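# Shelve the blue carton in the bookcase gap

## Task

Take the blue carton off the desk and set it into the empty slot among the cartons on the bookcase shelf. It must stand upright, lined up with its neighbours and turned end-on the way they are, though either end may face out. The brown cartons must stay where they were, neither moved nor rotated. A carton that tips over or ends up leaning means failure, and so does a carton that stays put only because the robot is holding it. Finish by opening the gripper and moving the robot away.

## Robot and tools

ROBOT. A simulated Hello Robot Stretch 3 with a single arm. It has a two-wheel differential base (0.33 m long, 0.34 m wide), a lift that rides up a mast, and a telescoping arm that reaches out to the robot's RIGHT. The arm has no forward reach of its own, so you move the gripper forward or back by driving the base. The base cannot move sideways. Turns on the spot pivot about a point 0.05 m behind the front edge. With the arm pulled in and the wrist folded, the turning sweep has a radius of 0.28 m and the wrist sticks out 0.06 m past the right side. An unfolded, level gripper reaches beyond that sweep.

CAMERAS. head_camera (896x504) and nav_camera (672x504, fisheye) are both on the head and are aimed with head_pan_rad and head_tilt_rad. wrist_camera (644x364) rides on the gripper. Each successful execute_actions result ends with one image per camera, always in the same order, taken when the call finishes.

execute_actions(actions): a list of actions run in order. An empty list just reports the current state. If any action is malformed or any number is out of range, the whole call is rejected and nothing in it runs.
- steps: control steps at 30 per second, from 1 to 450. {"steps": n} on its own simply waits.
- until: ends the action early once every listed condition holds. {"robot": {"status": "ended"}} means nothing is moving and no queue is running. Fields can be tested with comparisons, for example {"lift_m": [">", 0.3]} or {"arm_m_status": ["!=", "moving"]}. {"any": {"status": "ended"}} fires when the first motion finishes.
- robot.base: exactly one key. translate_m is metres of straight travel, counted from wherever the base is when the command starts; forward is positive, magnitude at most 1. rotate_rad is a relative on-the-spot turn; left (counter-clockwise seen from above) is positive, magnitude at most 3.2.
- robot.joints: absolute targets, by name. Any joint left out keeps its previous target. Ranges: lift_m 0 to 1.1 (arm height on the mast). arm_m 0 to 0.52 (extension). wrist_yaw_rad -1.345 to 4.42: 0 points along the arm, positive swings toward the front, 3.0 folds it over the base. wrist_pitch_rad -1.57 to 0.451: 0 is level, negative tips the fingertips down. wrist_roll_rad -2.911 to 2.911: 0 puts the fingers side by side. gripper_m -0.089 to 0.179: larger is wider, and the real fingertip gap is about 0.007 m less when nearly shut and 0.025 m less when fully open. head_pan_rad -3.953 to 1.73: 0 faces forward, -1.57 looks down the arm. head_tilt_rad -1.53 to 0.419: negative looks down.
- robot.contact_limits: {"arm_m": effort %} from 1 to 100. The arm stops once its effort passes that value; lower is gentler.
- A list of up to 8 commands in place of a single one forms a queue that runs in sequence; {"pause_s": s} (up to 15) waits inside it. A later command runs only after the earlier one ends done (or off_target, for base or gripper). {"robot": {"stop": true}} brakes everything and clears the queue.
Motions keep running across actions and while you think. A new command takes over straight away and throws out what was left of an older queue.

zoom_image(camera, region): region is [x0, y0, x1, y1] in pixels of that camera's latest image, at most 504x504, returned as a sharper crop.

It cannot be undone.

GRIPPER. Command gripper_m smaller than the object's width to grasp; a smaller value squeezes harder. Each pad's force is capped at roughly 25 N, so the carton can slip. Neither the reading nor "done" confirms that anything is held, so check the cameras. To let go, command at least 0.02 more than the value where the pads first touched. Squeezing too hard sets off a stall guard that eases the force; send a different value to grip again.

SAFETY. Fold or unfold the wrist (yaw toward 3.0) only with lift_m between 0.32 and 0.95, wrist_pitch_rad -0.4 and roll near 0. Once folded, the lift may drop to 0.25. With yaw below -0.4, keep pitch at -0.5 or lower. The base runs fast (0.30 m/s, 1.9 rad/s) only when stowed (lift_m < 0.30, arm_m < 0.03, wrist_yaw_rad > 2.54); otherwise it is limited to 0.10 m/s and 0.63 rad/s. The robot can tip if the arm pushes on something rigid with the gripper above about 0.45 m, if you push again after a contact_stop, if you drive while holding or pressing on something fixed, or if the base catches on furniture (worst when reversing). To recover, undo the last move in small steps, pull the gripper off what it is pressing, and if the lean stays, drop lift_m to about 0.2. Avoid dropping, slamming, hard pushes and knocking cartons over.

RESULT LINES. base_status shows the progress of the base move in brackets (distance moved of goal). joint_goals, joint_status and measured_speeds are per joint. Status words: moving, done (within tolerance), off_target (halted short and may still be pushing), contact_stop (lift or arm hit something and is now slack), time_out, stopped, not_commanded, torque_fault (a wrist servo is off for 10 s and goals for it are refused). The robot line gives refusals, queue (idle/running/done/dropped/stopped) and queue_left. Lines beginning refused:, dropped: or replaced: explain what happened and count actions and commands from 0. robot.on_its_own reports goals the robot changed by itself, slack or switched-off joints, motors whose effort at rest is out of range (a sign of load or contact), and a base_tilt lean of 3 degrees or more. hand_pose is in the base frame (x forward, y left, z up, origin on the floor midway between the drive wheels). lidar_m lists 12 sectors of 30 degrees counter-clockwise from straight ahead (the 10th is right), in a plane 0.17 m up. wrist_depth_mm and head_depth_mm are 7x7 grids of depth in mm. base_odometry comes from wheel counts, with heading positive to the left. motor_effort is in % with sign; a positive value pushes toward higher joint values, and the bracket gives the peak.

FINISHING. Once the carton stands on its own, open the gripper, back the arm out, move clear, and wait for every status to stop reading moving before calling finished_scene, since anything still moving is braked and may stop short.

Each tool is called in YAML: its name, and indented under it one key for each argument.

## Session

execute_actions:
  actions: []

Scene clock: 0.00 s.
robot.base_odometry: x=+0.000 y=+0.000 heading=+0.000 (m, m, rad; robot's odometry frame)
robot.turned_by_wheels: +0.000 (rad since the last result)
robot.turned_by_imu: +0.000 (rad since the last result)
robot.base_tilt: forward=+1.2 right=+0.0 (deg)
robot.lidar_m: 1.83 2.24 2.38 1.87 2.19 1.69 1.54 1.55 1.89 2.16 2.40 2.23
robot.head_depth_mm: 2083 2238 2250 2289 2275 2038 2006 / 2064 2188 2211 2256 2260 1987 1917 / 2066 2165 2203 2208 2236 2035 1964 / 2097 2137 2163 2191 2175 2018 1891 / 2083 2109 2119 2139 2168 1996 1950 / 2069 2095 2083 2103 2156 2146 2069 / 2001 2047 2059 2077 2106 2127 2102
robot.base_status: not_commanded
robot.joint_positions: lift_m=+0.454 arm_m=+0.001 wrist_yaw_rad=+3.094 wrist_pitch_rad=-0.367 wrist_roll_rad=-0.005 gripper_m=+0.037 head_pan_rad=-0.016 head_tilt_rad=+0.001
robot.joint_goals: lift_m=+0.454 arm_m=+0.001 wrist_yaw_rad=+3.094 wrist_pitch_rad=-0.367 wrist_roll_rad=-0.005 gripper_m=+0.037 head_pan_rad=-0.016 head_tilt_rad=+0.001
robot.joint_status: lift_m=not_commanded arm_m=not_commanded wrist_yaw_rad=not_commanded wrist_pitch_rad=not_commanded wrist_roll_rad=not_commanded gripper_m=not_commanded head_pan_rad=not_commanded head_tilt_rad=not_commanded
robot.measured_speeds: translate_m=+0.000 rotate_rad=+0.000 lift_m=+0.000 arm_m=+0.000 wrist_yaw_rad=+0.000 wrist_pitch_rad=+0.000 wrist_roll_rad=+0.000 head_pan_rad=+0.000 head_tilt_rad=+0.000
robot: refusals=0 queue=idle queue_left=0
robot.motor_effort: left_wheel=-1 right_wheel=+0 lift_m=+23 arm_m=+0 wrist_yaw_rad=+0 wrist_pitch_rad=+5 wrist_roll_rad=+0 gripper_m=+0 head_pan_rad=+0 head_tilt_rad=+1 (%)
robot.hand_pose: x=-0.0102 y=+0.0840 z=+0.4778 quat_wxyz=(+0.146, +0.696, +0.113, +0.694) (m; robot's base frame)
robot.wrist_depth_mm: - - - - - - - / - - - - - - - / - - - - - - - / - - - - - - 998 / 944 904 - 870 883 820 818 / 790 764 736 735 700 702 685 / 681 659 639 623 619 608 601
pictures: head_camera (sideways: a quarter turn clockwise sets it upright), nav_camera (sideways: a quarter turn counterclockwise sets it upright), wrist_camera
Images, in order (width x height): head_camera 896x504, nav_camera 672x504, wrist_camera 644x364.

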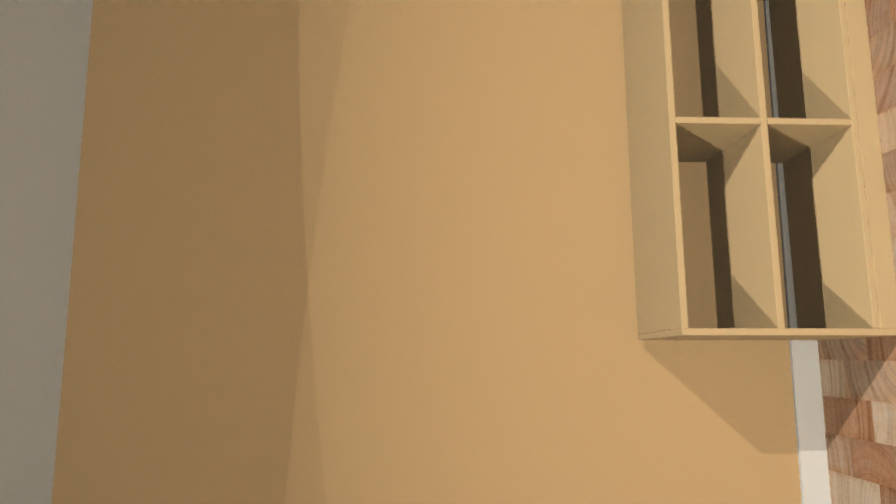

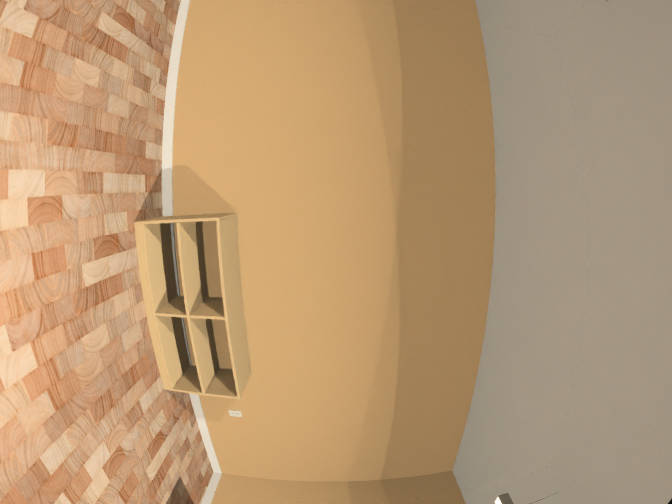

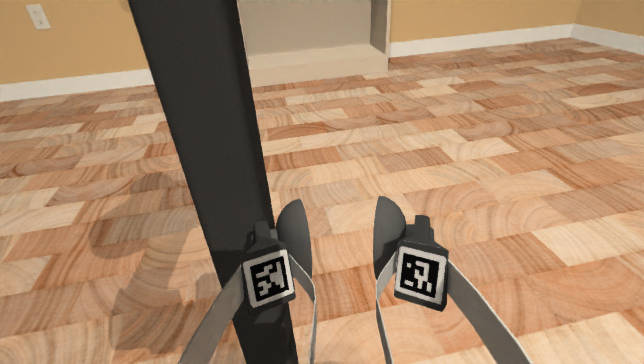

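execute_actions:
  actions:
    - {"robot":{"joints":{"head_pan_rad":-1.4,"head_tilt_rad":-0.4,"lift_m":0.27}},"steps":100,"until":{"robot":{"status":"ended"}}}

Scene clock: 6.80 s.
robot.base_odometry: x=+0.000 y=+0.000 heading=+0.000 (m, m, rad; robot's odometry frame)
robot.turned_by_wheels: +0.000 (rad since the last result)
robot.turned_by_imu: -0.002 (rad since the last result)
robot.base_tilt: forward=+1.1 right=+0.0 (deg)
robot.lidar_m: 1.82 2.25 2.38 1.87 2.19 1.69 1.54 1.55 1.89 2.16 2.40 2.24
robot.head_depth_mm: 2144 2305 2479 2690 2118 1679 1369 / 2139 2335 2457 2690 2157 1662 1364 / 2166 2325 2255 2699 2133 1656 1359 / 2172 2345 2450 2691 2141 1660 1363 / 2201 2366 2293 2741 2154 1656 1359 / 2213 2379 2473 2699 2159 1665 1356 / 2225 2399 2494 2769 2143 1665 1352
robot.base_status: not_commanded
robot.joint_positions: lift_m=+0.270 arm_m=+0.001 wrist_yaw_rad=+3.094 wrist_pitch_rad=-0.368 wrist_roll_rad=-0.005 gripper_m=+0.037 head_pan_rad=-1.393 head_tilt_rad=-0.395
robot.joint_goals: lift_m=+0.270 arm_m=+0.001 wrist_yaw_rad=+3.094 wrist_pitch_rad=-0.368 wrist_roll_rad=-0.005 gripper_m=+0.037 head_pan_rad=-1.400 head_tilt_rad=-0.400
robot.joint_status: lift_m=done arm_m=not_commanded wrist_yaw_rad=not_commanded wrist_pitch_rad=not_commanded wrist_roll_rad=not_commanded gripper_m=not_commanded head_pan_rad=done head_tilt_rad=done
robot.measured_speeds: translate_m=+0.000 rotate_rad=+0.000 lift_m=+0.000 arm_m=+0.000 wrist_yaw_rad=+0.000 wrist_pitch_rad=+0.000 wrist_roll_rad=+0.000 head_pan_rad=+0.000 head_tilt_rad=+0.000
robot: refusals=0 queue=done queue_left=0
robot.motor_effort: left_wheel=-1(1) right_wheel=+1(1) lift_m=+20(25) arm_m=+0(0) wrist_yaw_rad=+0(0) wrist_pitch_rad=+6(6) wrist_roll_rad=+0(0) gripper_m=+0(0) head_pan_rad=-3(31) head_tilt_rad=-2(18) (%)
robot.hand_pose: x=-0.0102 y=+0.0839 z=+0.2942 quat_wxyz=(+0.146, +0.696, +0.113, +0.694) (m; robot's base frame)
robot.wrist_depth_mm: - - - - - - - / - - - - - - - / - - - 963 909 877 879 / 803 775 - 733 702 700 682 / 649 635 - 600 604 574 568 / 542 536 520 523 - 493 485 / 466 - - - 430 428 417
pictures: head_camera (sideways: a quarter turn clockwise sets it upright), nav_camera (sideways: a quarter turn counterclockwise sets it upright), wrist_camera
Images, in order (width x height): head_camera 896x504, nav_camera 672x504, wrist_camera 644x364.

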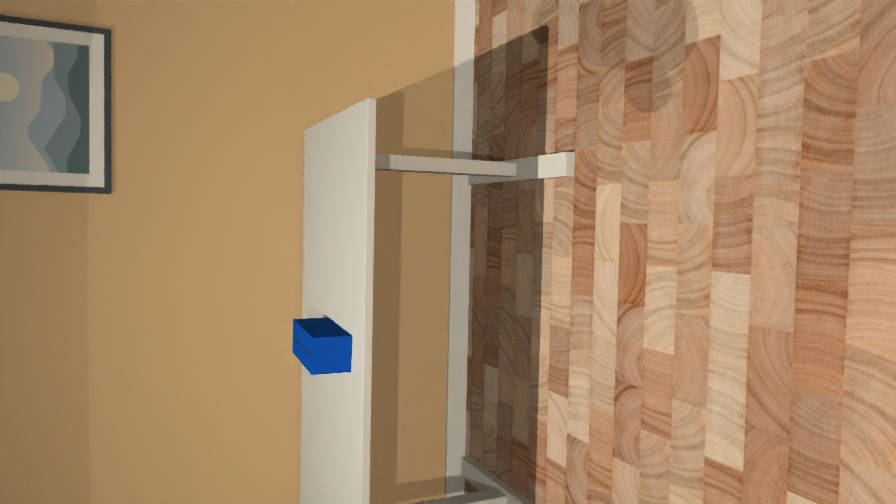

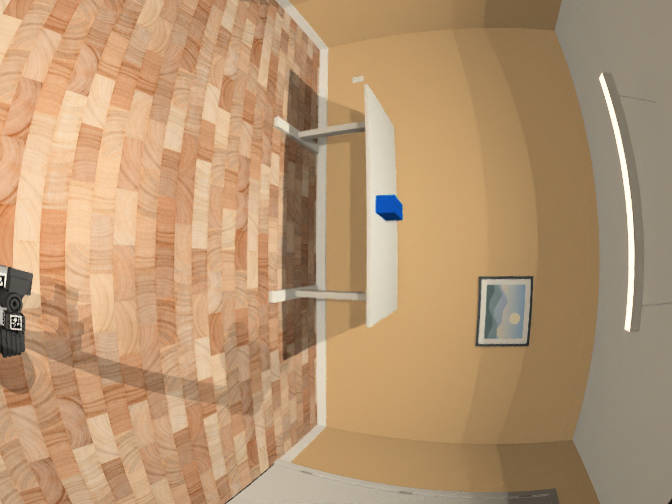

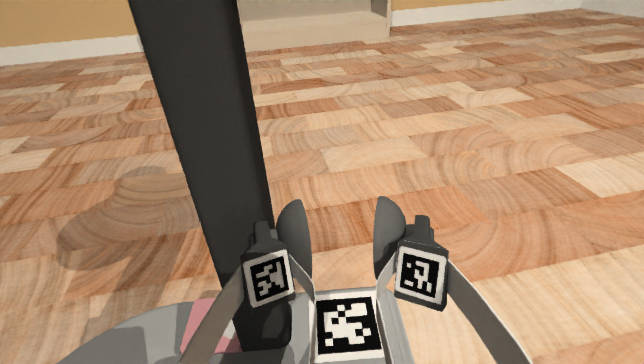

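execute_actions:
  actions:
    - {"robot":[{"base":{"rotate_rad":-1.11},"joints":{"head_pan_rad":-1.57,"head_tilt_rad":-0.7}},{"base":{"translate_m":0.8}},{"base":{"translate_m":0.75}},{"base":{"rotate_rad":1.255}},{"joints":{"lift_m":0.94,"wrist_pitch_rad":-0.4}}],"steps":450,"until":{"robot":{"status":"ended"}}}
    - {"steps":300,"until":{"robot":{"status":"ended"}}}

Scene clock: 38.13 s.
robot.base_odometry: x=+0.689 y=-1.388 heading=+0.145 (m, m, rad; robot's odometry frame)
robot.turned_by_wheels: +0.145 (rad since the last result)
robot.turned_by_imu: +0.146 (rad since the last result)
robot.base_tilt: forward=+1.1 right=+0.0 (deg)
robot.lidar_m: 1.39 1.59 1.96 3.37 2.86 2.09 1.99 0.95 0.93 1.11 0.87 1.57
robot.head_depth_mm: 930 1045 1062 863 - - 1167 / 936 1051 1060 708 - - 1168 / 936 1055 1062 665 600 - - / 943 1059 1067 838 729 - 1166 / 941 1068 1062 838 738 - 1153 / 946 1073 1065 841 694 632 1161 / 951 1068 1066 844 695 631 1165
robot.base_status: done (rotate_rad +1.2549 of +1.2550)
robot.joint_positions: lift_m=+0.940 arm_m=+0.001 wrist_yaw_rad=+3.094 wrist_pitch_rad=-0.416 wrist_roll_rad=-0.005 gripper_m=+0.037 head_pan_rad=-1.563 head_tilt_rad=-0.692
robot.joint_goals: lift_m=+0.940 arm_m=+0.001 wrist_yaw_rad=+3.094 wrist_pitch_rad=-0.400 wrist_roll_rad=-0.005 gripper_m=+0.037 head_pan_rad=-1.570 head_tilt_rad=-0.700
robot.joint_status: lift_m=done arm_m=not_commanded wrist_yaw_rad=not_commanded wrist_pitch_rad=done wrist_roll_rad=not_commanded gripper_m=not_commanded head_pan_rad=done head_tilt_rad=done
robot.measured_speeds: translate_m=+0.000 rotate_rad=+0.000 lift_m=+0.000 arm_m=+0.000 wrist_yaw_rad=+0.000 wrist_pitch_rad=+0.000 wrist_roll_rad=+0.000 head_pan_rad=+0.000 head_tilt_rad=+0.000
robot: refusals=0 queue=done queue_left=0
robot.motor_effort: left_wheel=-4(13) right_wheel=+3(9) lift_m=+27(29) arm_m=+0(1) wrist_yaw_rad=+0(0) wrist_pitch_rad=+6(3) wrist_roll_rad=+0(0) gripper_m=-1(1) head_pan_rad=-3(15) head_tilt_rad=-3(15) (%)
robot.hand_pose: x=-0.0105 y=+0.0781 z=+0.9528 quat_wxyz=(+0.163, +0.693, +0.130, +0.690) (m; robot's base frame)
robot.wrist_depth_mm: - - - - - - - / - - - - - - - / - - - - - - - / - - - - - - - / - - - - - - - / - - - - - - - / - - - - - - -
pictures: head_camera (sideways: a quarter turn clockwise sets it upright), nav_camera (sideways: a quarter turn counterclockwise sets it upright), wrist_camera
Images, in order (width x height): head_camera 896x504, nav_camera 672x504, wrist_camera 644x364.

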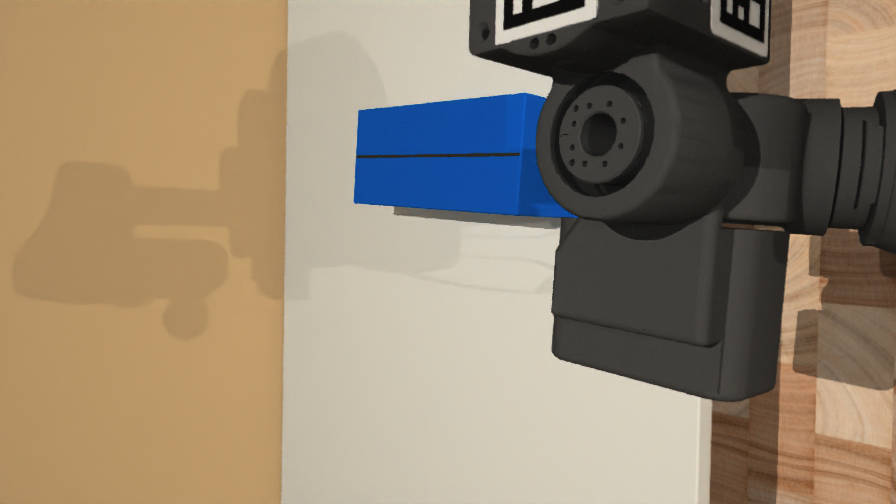

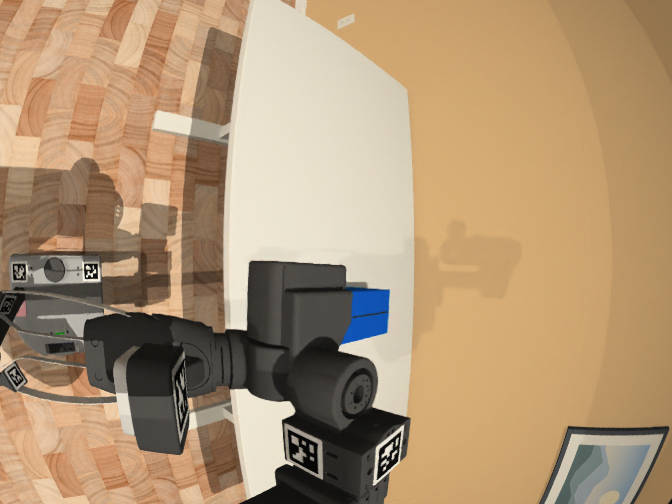

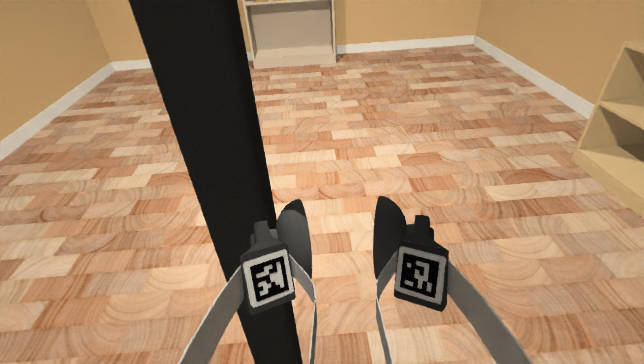

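execute_actions:
  actions:
    - {"robot":[{"base":{"translate_m":-0.032},"joints":{"wrist_yaw_rad":-0.10,"gripper_m":0.179}},{"joints":{"arm_m":0.165,"wrist_pitch_rad":-0.5}},{"joints":{"lift_m":0.90}}],"steps":450,"until":{"robot":{"status":"ended"}}}

Scene clock: 59.03 s.
robot.base_odometry: x=+0.658 y=-1.393 heading=+0.145 (m, m, rad; robot's odometry frame)
robot.turned_by_wheels: +0.000 (rad since the last result)
robot.turned_by_imu: -0.003 (rad since the last result)
robot.base_tilt: forward=+1.2 right=+0.0 (deg)
robot.lidar_m: 1.43 1.63 1.98 3.38 2.82 2.04 1.96 1.58 0.91 1.11 0.89 1.57
robot.head_depth_mm: 938 1049 1132 - 677 616 1154 / 933 1052 1148 - 666 630 1165 / 939 1056 1115 - 649 630 1162 / 934 1059 1063 787 672 630 1156 / 946 1062 1065 843 693 630 1159 / 941 1069 1068 837 692 629 1168 / 948 1072 1066 835 692 630 1169
robot.base_status: done (translate_m -0.0320 of -0.0320)
robot.joint_positions: lift_m=+0.900 arm_m=+0.165 wrist_yaw_rad=-0.098 wrist_pitch_rad=-0.515 wrist_roll_rad=-0.005 gripper_m=+0.179 head_pan_rad=-1.563 head_tilt_rad=-0.692
robot.joint_goals: lift_m=+0.900 arm_m=+0.165 wrist_yaw_rad=-0.100 wrist_pitch_rad=-0.500 wrist_roll_rad=-0.005 gripper_m=+0.179 head_pan_rad=-1.570 head_tilt_rad=-0.700
robot.joint_status: lift_m=done arm_m=done wrist_yaw_rad=done wrist_pitch_rad=done wrist_roll_rad=not_commanded gripper_m=done head_pan_rad=done head_tilt_rad=done
robot.measured_speeds: translate_m=+0.000 rotate_rad=+0.000 lift_m=+0.000 arm_m=+0.000 wrist_yaw_rad=+0.000 wrist_pitch_rad=+0.000 wrist_roll_rad=+0.000 head_pan_rad=+0.000 head_tilt_rad=+0.000
robot: refusals=0 queue=done queue_left=0
robot.motor_effort: left_wheel=-4(11) right_wheel=+2(4) lift_m=+20(28) arm_m=+5(7) wrist_yaw_rad=-2(3) wrist_pitch_rad=+5(3) wrist_roll_rad=+0(0) gripper_m=+1(100) head_pan_rad=-3(3) head_tilt_rad=-3(2) (%)
robot.hand_pose: x=-0.0422 y=-0.5197 z=+0.8917 quat_wxyz=(+0.676, +0.147, -0.690, -0.213) (m; robot's base frame)
robot.wrist_depth_mm: 611 619 646 679 685 700 716 / 670 686 680 683 664 642 616 / 594 572 556 334 522 514 502 / 484 473 456 279 426 431 425 / 411 413 385 237 357 376 374 / 358 347 340 207 211 331 - / 316 310 295 185 184 293 288
pictures: head_camera (sideways: a quarter turn clockwise sets it upright), nav_camera (sideways: a quarter turn counterclockwise sets it upright), wrist_camera
Images, in order (width x height): head_camera 896x504, nav_camera 672x504, wrist_camera 644x364.

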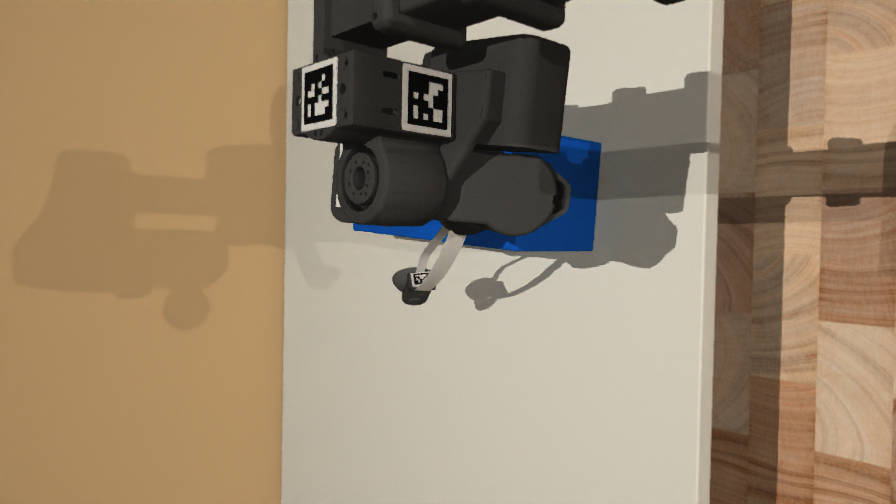

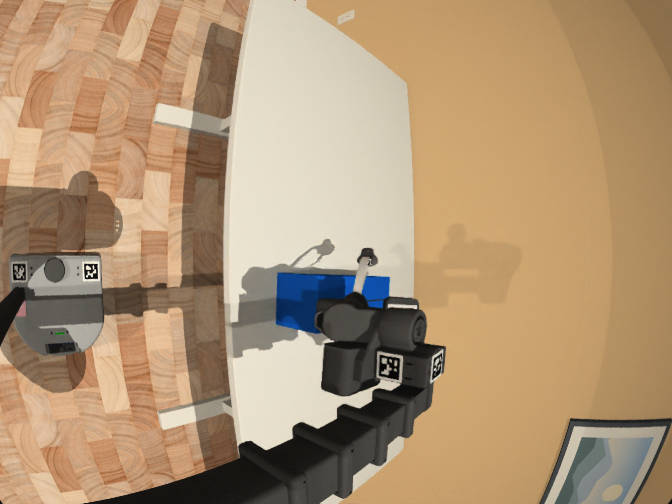

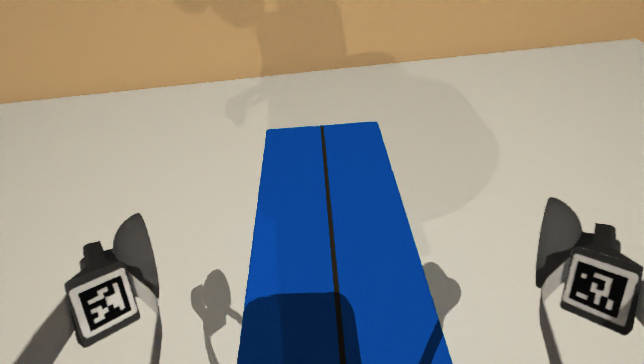

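execute_actions:
  actions:
    - {"robot":[{"joints":{"arm_m":0.182,"wrist_yaw_rad":-0.07}},{"joints":{"lift_m":0.828}}],"steps":450,"until":{"robot":{"status":"ended"}}}

Scene clock: 68.63 s.
robot.base_odometry: x=+0.658 y=-1.393 heading=+0.145 (m, m, rad; robot's odometry frame)
robot.turned_by_wheels: +0.000 (rad since the last result)
robot.turned_by_imu: -0.001 (rad since the last result)
robot.base_tilt: forward=+1.2 right=+0.0 (deg)
robot.lidar_m: 1.43 1.62 1.99 3.39 2.81 2.05 1.96 1.58 0.90 1.11 0.89 1.57
robot.head_depth_mm: 929 1051 1058 - - 616 1160 / 935 1053 1062 - - 632 1154 / 936 1051 1066 - 642 628 1163 / 943 1065 1063 835 676 629 1162 / 940 1064 1066 837 695 632 1167 / 942 1061 1066 840 692 632 1171 / 949 1068 1064 837 693 631 1166
robot.base_status: done (translate_m -0.0320 of -0.0320)
robot.joint_positions: lift_m=+0.828 arm_m=+0.182 wrist_yaw_rad=-0.073 wrist_pitch_rad=-0.515 wrist_roll_rad=-0.005 gripper_m=+0.179 head_pan_rad=-1.563 head_tilt_rad=-0.692
robot.joint_goals: lift_m=+0.828 arm_m=+0.182 wrist_yaw_rad=-0.070 wrist_pitch_rad=-0.500 wrist_roll_rad=-0.005 gripper_m=+0.179 head_pan_rad=-1.570 head_tilt_rad=-0.700
robot.joint_status: lift_m=done arm_m=done wrist_yaw_rad=done wrist_pitch_rad=done wrist_roll_rad=not_commanded gripper_m=done head_pan_rad=done head_tilt_rad=done
robot.measured_speeds: translate_m=+0.000 rotate_rad=+0.000 lift_m=+0.000 arm_m=+0.000 wrist_yaw_rad=+0.000 wrist_pitch_rad=+0.000 wrist_roll_rad=+0.000 head_pan_rad=+0.000 head_tilt_rad=+0.000
robot: refusals=0 queue=done queue_left=0
robot.motor_effort: left_wheel=-4(4) right_wheel=+2(2) lift_m=+20(20) arm_m=+5(8) wrist_yaw_rad=+2(3) wrist_pitch_rad=+5(5) wrist_roll_rad=+0(0) gripper_m=+0(0) head_pan_rad=-3(3) head_tilt_rad=-3(3) (%)
robot.hand_pose: x=-0.0369 y=-0.5372 z=+0.8197 quat_wxyz=(+0.679, +0.156, -0.688, -0.205) (m; robot's base frame)
robot.wrist_depth_mm: 609 621 626 652 643 631 608 / 571 550 531 254 458 487 477 / 451 438 412 203 206 394 387 / 369 363 334 170 166 331 323 / 317 316 157 145 143 279 288 / 276 267 133 128 126 129 - / 235 237 115 113 112 111 219
pictures: head_camera (sideways: a quarter turn clockwise sets it upright), nav_camera (sideways: a quarter turn counterclockwise sets it upright), wrist_camera
Images, in order (width x height): head_camera 896x504, nav_camera 672x504, wrist_camera 644x364.

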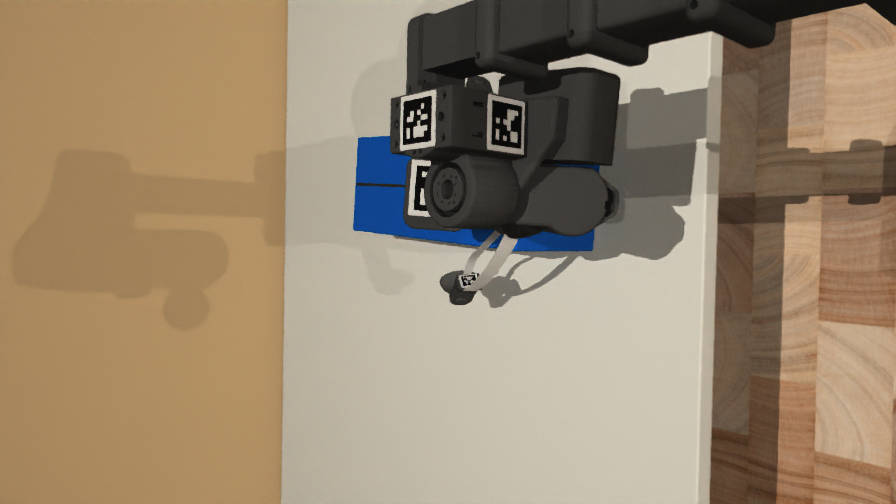

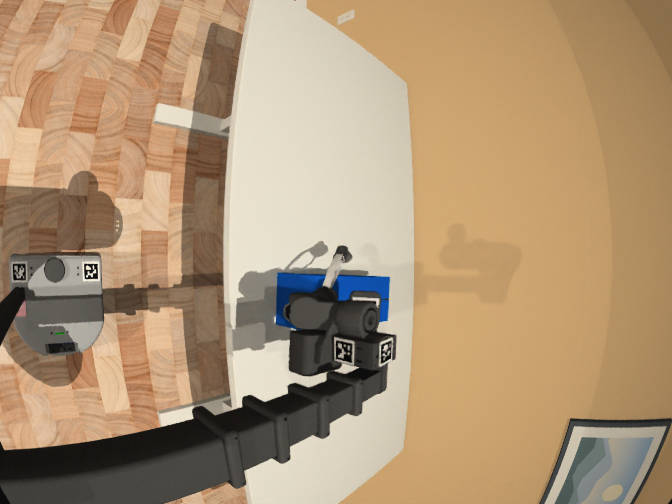

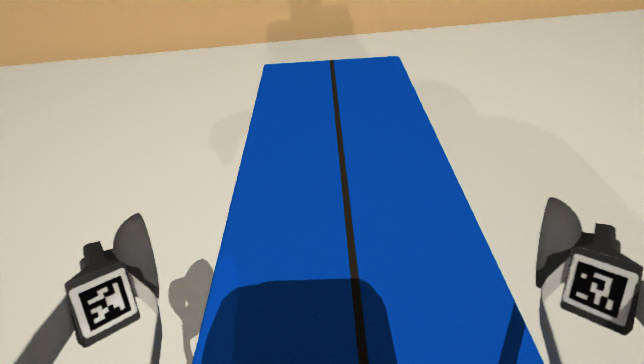

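execute_actions:
  actions:
    - {"robot":[{"joints":{"gripper_m":0.066}},{"pause_s":0.4},{"joints":{"lift_m":0.86}}],"steps":450,"until":{"robot":{"status":"ended"}}}

Scene clock: 78.37 s.
robot.base_odometry: x=+0.658 y=-1.393 heading=+0.145 (m, m, rad; robot's odometry frame)
robot.turned_by_wheels: +0.000 (rad since the last result)
robot.turned_by_imu: -0.002 (rad since the last result)
robot.base_tilt: forward=+1.1 right=+0.0 (deg)
robot.lidar_m: 1.43 1.62 1.99 3.37 2.80 2.05 1.96 1.58 0.91 1.11 0.89 1.57
robot.head_depth_mm: 932 1055 1081 - 658 614 1156 / 936 1053 1105 - 659 628 1167 / 935 1055 1080 - 660 629 1160 / 936 1058 1062 790 656 629 1165 / 944 1064 1061 841 693 629 1163 / 947 1068 1067 838 692 630 1161 / 951 1066 1063 839 693 632 1163
robot.base_status: done (translate_m -0.0320 of -0.0320)
robot.joint_positions: lift_m=+0.860 arm_m=+0.182 wrist_yaw_rad=-0.073 wrist_pitch_rad=-0.523 wrist_roll_rad=-0.005 gripper_m=+0.082 head_pan_rad=-1.563 head_tilt_rad=-0.692
robot.joint_goals: lift_m=+0.860 arm_m=+0.182 wrist_yaw_rad=-0.070 wrist_pitch_rad=-0.500 wrist_roll_rad=-0.005 gripper_m=+0.066 head_pan_rad=-1.570 head_tilt_rad=-0.700
robot.joint_status: lift_m=done arm_m=done wrist_yaw_rad=done wrist_pitch_rad=done wrist_roll_rad=not_commanded gripper_m=off_target head_pan_rad=done head_tilt_rad=done
robot.measured_speeds: translate_m=+0.000 rotate_rad=+0.000 lift_m=+0.000 arm_m=+0.000 wrist_yaw_rad=+0.000 wrist_pitch_rad=+0.000 wrist_roll_rad=+0.000 head_pan_rad=+0.000 head_tilt_rad=+0.000
robot: refusals=0 queue=done queue_left=0
robot.motor_effort: left_wheel=-4(4) right_wheel=+3(2) lift_m=+27(31) arm_m=+5(5) wrist_yaw_rad=+2(3) wrist_pitch_rad=+8(8) wrist_roll_rad=+0(1) gripper_m=-100(100) head_pan_rad=-2(3) head_tilt_rad=-2(2) (%)
robot.hand_pose: x=-0.0368 y=-0.5361 z=+0.8497 quat_wxyz=(+0.678, +0.158, -0.687, -0.207) (m; robot's base frame)
robot.wrist_depth_mm: 607 617 638 646 661 653 669 / 637 614 588 249 506 539 531 / 502 490 453 204 206 435 428 / 417 406 375 173 170 371 365 / 353 347 152 149 148 332 316 / 307 308 134 133 130 126 281 / 273 264 121 119 117 121 252
pictures: head_camera (sideways: a quarter turn clockwise sets it upright), nav_camera (sideways: a quarter turn counterclockwise sets it upright), wrist_camera
Images, in order (width x height): head_camera 896x504, nav_camera 672x504, wrist_camera 644x364.

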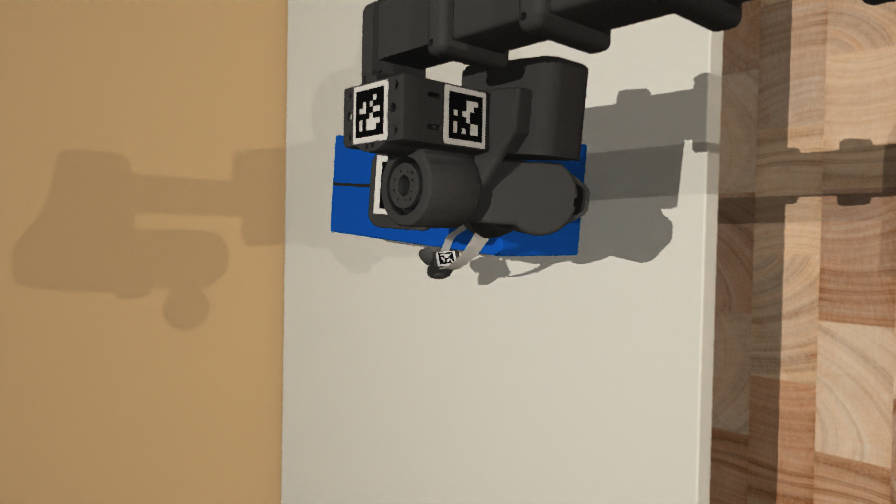

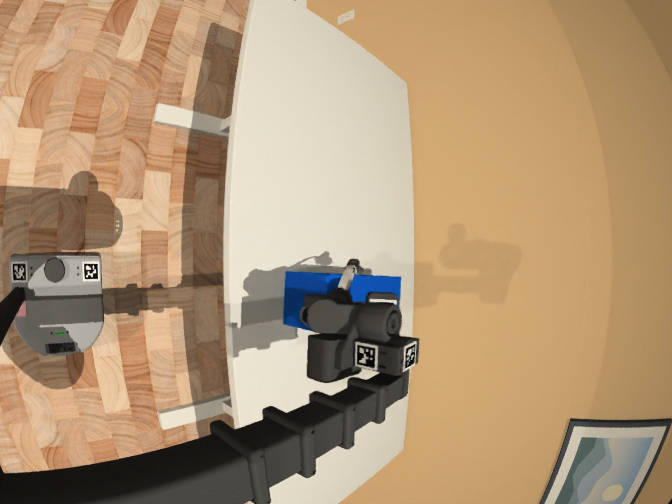

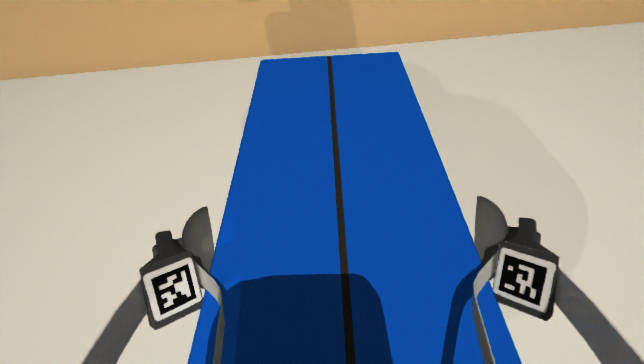

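execute_actions:
  actions:
    - {"robot":[{"joints":{"gripper_m":0.085,"lift_m":0.88,"arm_m":0.0,"wrist_pitch_rad":-0.535,"wrist_yaw_rad":0.0}},{"base":{"rotate_rad":1.565},"joints":{"head_pan_rad":0,"head_tilt_rad":-0.45}},{"base":{"translate_m":1.0},"joints":{"lift_m":0.65}},{"base":{"translate_m":1.0}}],"steps":450,"until":{"robot":{"status":"ended"}}}
    - {"steps":450,"until":{"robot":{"status":"ended"}}}
    - {"steps":450,"until":{"robot":{"status":"ended"}}}

Scene clock: 117.53 s.
robot.base_odometry: x=+0.380 y=+0.588 heading=+1.710 (m, m, rad; robot's odometry frame)
robot.turned_by_wheels: +1.565 (rad since the last result)
robot.turned_by_imu: +1.594 (rad since the last result)
robot.base_tilt: forward=+1.2 right=+0.0 (deg)
robot.lidar_m: 1.38 1.43 2.04 1.97 2.05 2.79 2.75 2.28 1.51 1.80 1.88 1.70
robot.head_depth_mm: 1355 1476 1599 1790 1915 1571 1307 / 1363 1460 1496 1642 1828 1570 1308 / 1364 1442 1555 1471 1812 1569 1311 / 1381 1458 1541 1637 1809 1572 1305 / 1379 1460 1561 1554 1819 1571 1304 / 1371 1461 1540 1631 1757 1559 1305 / 1387 1461 1534 1763 1930 1565 1304
robot.base_status: done (translate_m +1.0000 of +1.0000)
robot.joint_positions: lift_m=+0.650 arm_m=+0.002 wrist_yaw_rad=-0.002 wrist_pitch_rad=-0.558 wrist_roll_rad=-0.005 gripper_m=+0.086 head_pan_rad=-0.007 head_tilt_rad=-0.458
robot.joint_goals: lift_m=+0.650 arm_m=+0.000 wrist_yaw_rad=+0.000 wrist_pitch_rad=-0.535 wrist_roll_rad=-0.005 gripper_m=+0.085 head_pan_rad=+0.000 head_tilt_rad=-0.450
robot.joint_status: lift_m=done arm_m=done wrist_yaw_rad=done wrist_pitch_rad=done wrist_roll_rad=not_commanded gripper_m=done head_pan_rad=done head_tilt_rad=done
robot.measured_speeds: translate_m=+0.000 rotate_rad=+0.000 lift_m=+0.000 arm_m=+0.000 wrist_yaw_rad=+0.000 wrist_pitch_rad=+0.000 wrist_roll_rad=+0.000 head_pan_rad=+0.000 head_tilt_rad=+0.000
robot: refusals=0 queue=done queue_left=0
robot.motor_effort: left_wheel=-4(11) right_wheel=+2(5) lift_m=+20(27) arm_m=-5(6) wrist_yaw_rad=+1(2) wrist_pitch_rad=+8(6) wrist_roll_rad=+0(0) gripper_m=-52(100) head_pan_rad=+3(31) head_tilt_rad=+2(15) (%)
robot.hand_pose: x=-0.0219 y=-0.3512 z=+0.6328 quat_wxyz=(+0.682, +0.195, -0.678, -0.195) (m; robot's base frame)
robot.wrist_depth_mm: - - - - - - - / - - - 242 - - - / - - - 199 203 - - / - - 186 171 168 - - / - 988 152 150 147 927 899 / 871 876 134 133 130 127 795 / 787 760 122 119 118 701 728
pictures: head_camera (sideways: a quarter turn clockwise sets it upright), nav_camera (sideways: a quarter turn counterclockwise sets it upright), wrist_camera
Images, in order (width x height): head_camera 896x504, nav_camera 672x504, wrist_camera 644x364.

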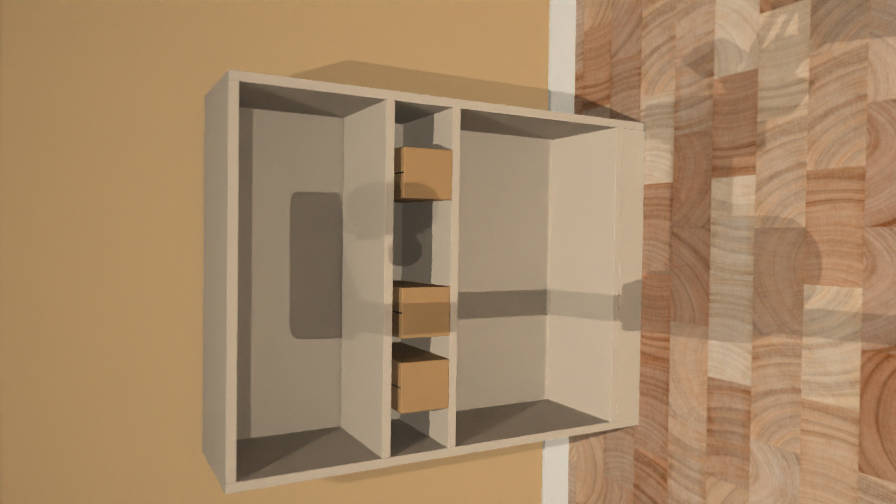

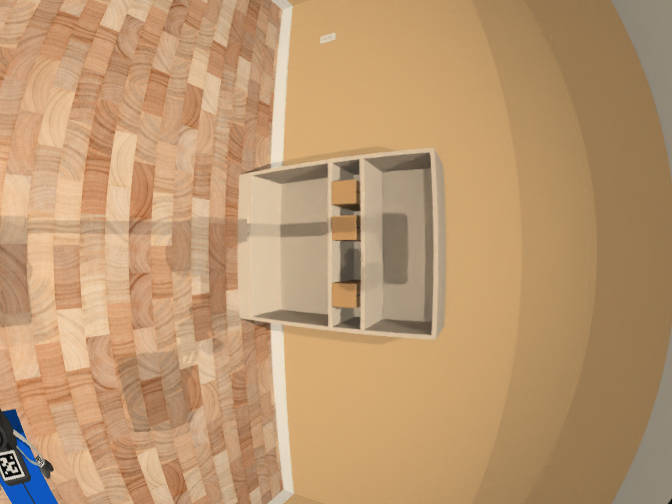

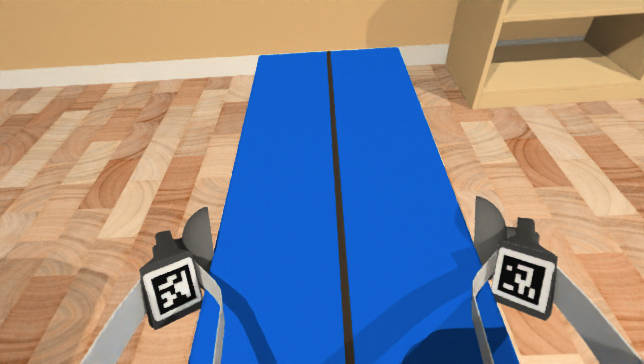

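execute_actions:
  actions:
    - {"robot":[{"base":{"translate_m":0.65},"joints":{"lift_m":0.72,"wrist_pitch_rad":-0.555}},{"base":{"rotate_rad":1.52},"joints":{"head_pan_rad":-1.57,"head_tilt_rad":-0.6}}],"steps":450,"until":{"robot":{"status":"ended"}}}

Scene clock: 136.50 s.
robot.base_odometry: x=+0.290 y=+1.232 heading=-3.053 (m, m, rad; robot's odometry frame)
robot.turned_by_wheels: +1.520 (rad since the last result)
robot.turned_by_imu: +1.551 (rad since the last result)
robot.base_tilt: forward=+1.2 right=+0.0 (deg)
robot.lidar_m: 1.96 2.02 2.71 3.40 2.32 1.86 1.81 1.46 0.75 0.95 0.83 1.36
robot.head_depth_mm: 821 803 917 863 995 1374 1207 / 823 803 984 919 1004 1248 1191 / 823 804 985 922 942 634 567 / 825 803 980 923 999 649 566 / 820 804 983 914 996 1315 1206 / 825 803 986 924 995 1315 1208 / 823 800 986 915 928 1282 1204
robot.base_status: done (rotate_rad +1.5199 of +1.5200)
robot.joint_positions: lift_m=+0.720 arm_m=+0.002 wrist_yaw_rad=-0.002 wrist_pitch_rad=-0.577 wrist_roll_rad=-0.005 gripper_m=+0.086 head_pan_rad=-1.563 head_tilt_rad=-0.592
robot.joint_goals: lift_m=+0.720 arm_m=+0.000 wrist_yaw_rad=+0.000 wrist_pitch_rad=-0.555 wrist_roll_rad=-0.005 gripper_m=+0.085 head_pan_rad=-1.570 head_tilt_rad=-0.600
robot.joint_status: lift_m=done arm_m=done wrist_yaw_rad=done wrist_pitch_rad=done wrist_roll_rad=not_commanded gripper_m=done head_pan_rad=done head_tilt_rad=done
robot.measured_speeds: translate_m=+0.000 rotate_rad=+0.000 lift_m=+0.000 arm_m=+0.000 wrist_yaw_rad=+0.000 wrist_pitch_rad=+0.000 wrist_roll_rad=+0.000 head_pan_rad=+0.000 head_tilt_rad=+0.000
robot: refusals=0 queue=done queue_left=0
robot.motor_effort: left_wheel=-3(11) right_wheel=+3(6) lift_m=+28(28) arm_m=-5(4) wrist_yaw_rad=+1(1) wrist_pitch_rad=+8(11) wrist_roll_rad=+0(0) gripper_m=-50(51) head_pan_rad=-2(32) head_tilt_rad=-2(11) (%)
robot.hand_pose: x=-0.0219 y=-0.3482 z=+0.6985 quat_wxyz=(+0.680, +0.201, -0.676, -0.202) (m; robot's base frame)
robot.wrist_depth_mm: 421 425 558 617 432 512 744 / 464 474 472 240 461 525 851 / 588 808 812 199 204 943 955 / 677 906 185 172 168 - - / - 860 151 149 147 - 961 / 946 910 134 133 130 127 864 / 842 815 122 119 118 758 787
pictures: head_camera (sideways: a quarter turn clockwise sets it upright), nav_camera (sideways: a quarter turn counterclockwise sets it upright), wrist_camera
Images, in order (width x height): head_camera 896x504, nav_camera 672x504, wrist_camera 644x364.

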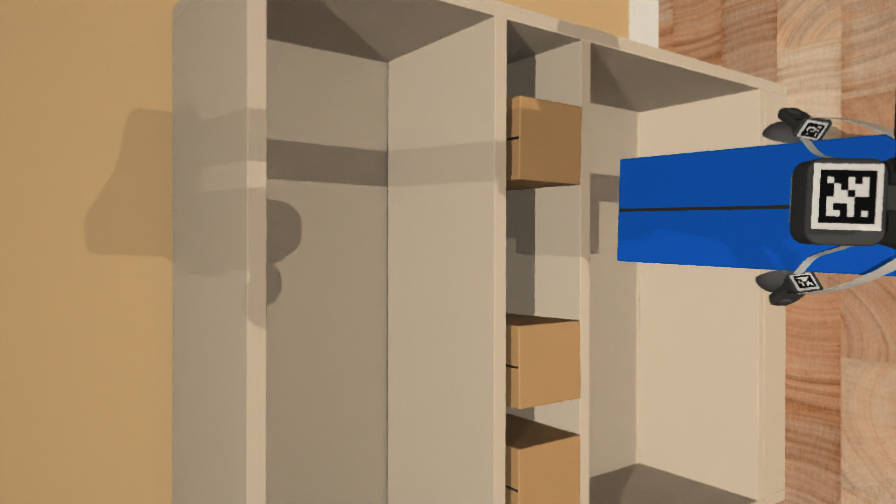

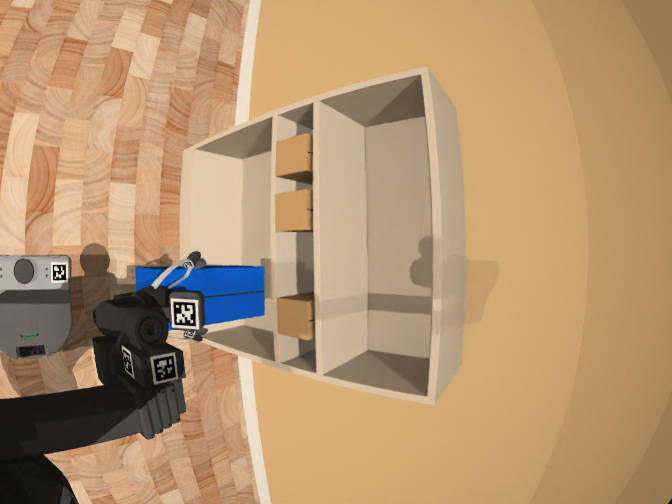

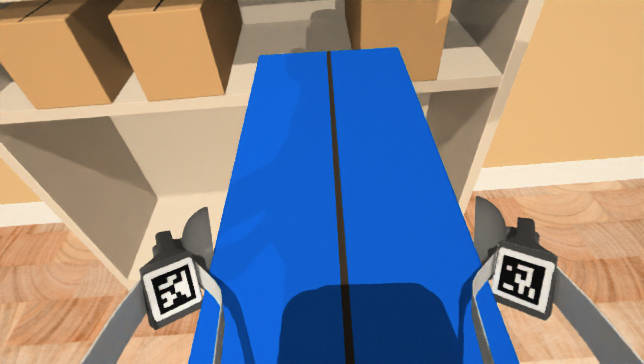

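execute_actions:
  actions:
    - {"robot":[{"base":{"translate_m":0.038},"joints":{"wrist_yaw_rad":0.025,"arm_m":0.09}}],"steps":450,"until":{"robot":{"status":"ended"}}}

zoom_image:
  camera: "head_camera"
  region: [440, 40, 840, 440]

Scene clock: 157.13 s.
robot.base_odometry: x=+0.253 y=+1.228 heading=-3.053 (m, m, rad; robot's odometry frame)
robot.turned_by_wheels: +0.000 (rad since the last result)
robot.turned_by_imu: -0.001 (rad since the last result)
robot.base_tilt: forward=+1.2 right=+0.0 (deg)
robot.lidar_m: 1.93 1.98 2.66 3.38 2.34 1.90 1.85 1.45 0.77 0.95 0.81 1.36
robot.head_depth_mm: 818 803 960 913 993 1193 - / 819 799 985 923 930 1337 - / 821 802 985 915 945 667 - / 822 801 986 921 966 668 1159 / 822 802 984 924 930 1308 1213 / 819 802 980 917 1000 1312 1212 / 822 804 988 918 930 1253 1211
robot.base_status: done (translate_m +0.0380 of +0.0380)
robot.joint_positions: lift_m=+0.720 arm_m=+0.090 wrist_yaw_rad=+0.023 wrist_pitch_rad=-0.577 wrist_roll_rad=-0.005 gripper_m=+0.086 head_pan_rad=-1.563 head_tilt_rad=-0.592
robot.joint_goals: lift_m=+0.720 arm_m=+0.090 wrist_yaw_rad=+0.025 wrist_pitch_rad=-0.555 wrist_roll_rad=-0.005 gripper_m=+0.085 head_pan_rad=-1.570 head_tilt_rad=-0.600
robot.joint_status: lift_m=done arm_m=done wrist_yaw_rad=done wrist_pitch_rad=done wrist_roll_rad=not_commanded gripper_m=done head_pan_rad=done head_tilt_rad=done
robot.measured_speeds: translate_m=+0.000 rotate_rad=+0.000 lift_m=+0.000 arm_m=+0.000 wrist_yaw_rad=+0.000 wrist_pitch_rad=+0.000 wrist_roll_rad=+0.000 head_pan_rad=+0.000 head_tilt_rad=+0.000
robot: refusals=0 queue=done queue_left=0
robot.motor_effort: left_wheel=-3(8) right_wheel=+2(5) lift_m=+27(27) arm_m=+5(7) wrist_yaw_rad=+2(5) wrist_pitch_rad=+7(8) wrist_roll_rad=+0(0) gripper_m=-52(52) head_pan_rad=-3(3) head_tilt_rad=-2(3) (%)
robot.hand_pose: x=-0.0169 y=-0.4362 z=+0.6985 quat_wxyz=(+0.682, +0.210, -0.673, -0.193) (m; robot's base frame)
robot.wrist_depth_mm: 351 352 364 581 371 360 378 / 376 394 378 241 367 402 440 / 425 436 407 201 203 509 805 / 566 811 184 171 168 591 946 / 817 776 151 149 147 787 955 / 928 742 134 133 130 126 866 / 842 819 122 119 118 754 771
pictures: head_camera (sideways: a quarter turn clockwise sets it upright), nav_camera (sideways: a quarter turn counterclockwise sets it upright), wrist_camera
Images, in order (width x height): head_camera 896x504, nav_camera 672x504, wrist_camera 644x364.

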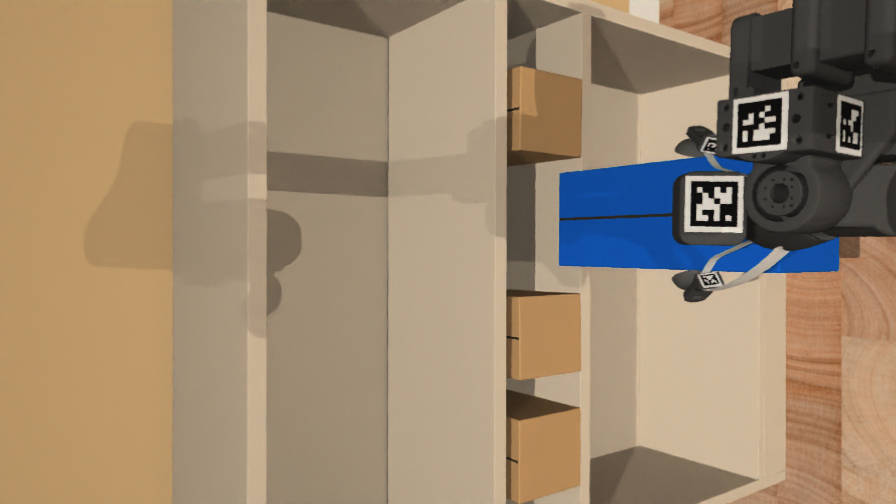

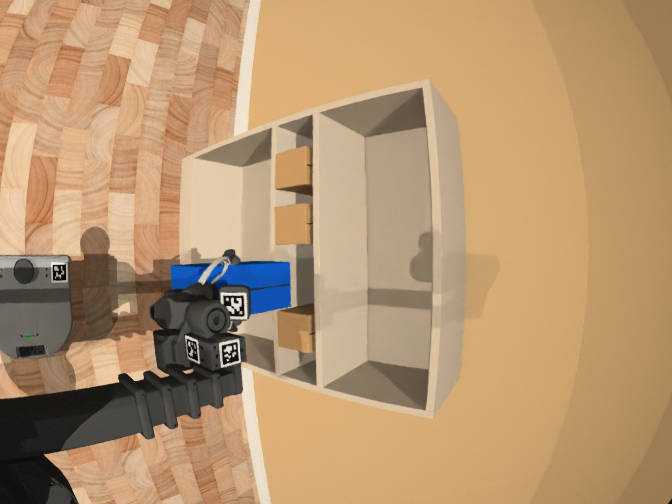

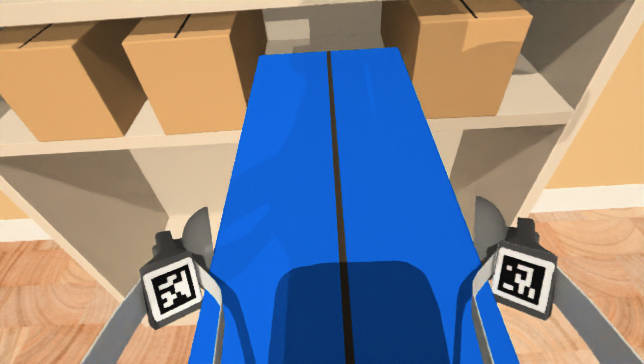

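Region (440, 40, 840, 440) of head_camera's 896x504 image, scaled by 1.260, with more detail than that image has.

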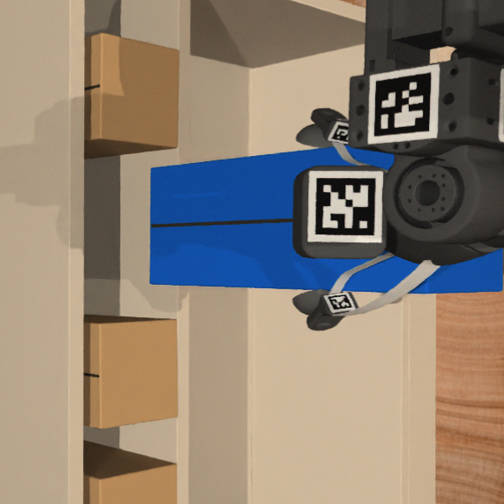

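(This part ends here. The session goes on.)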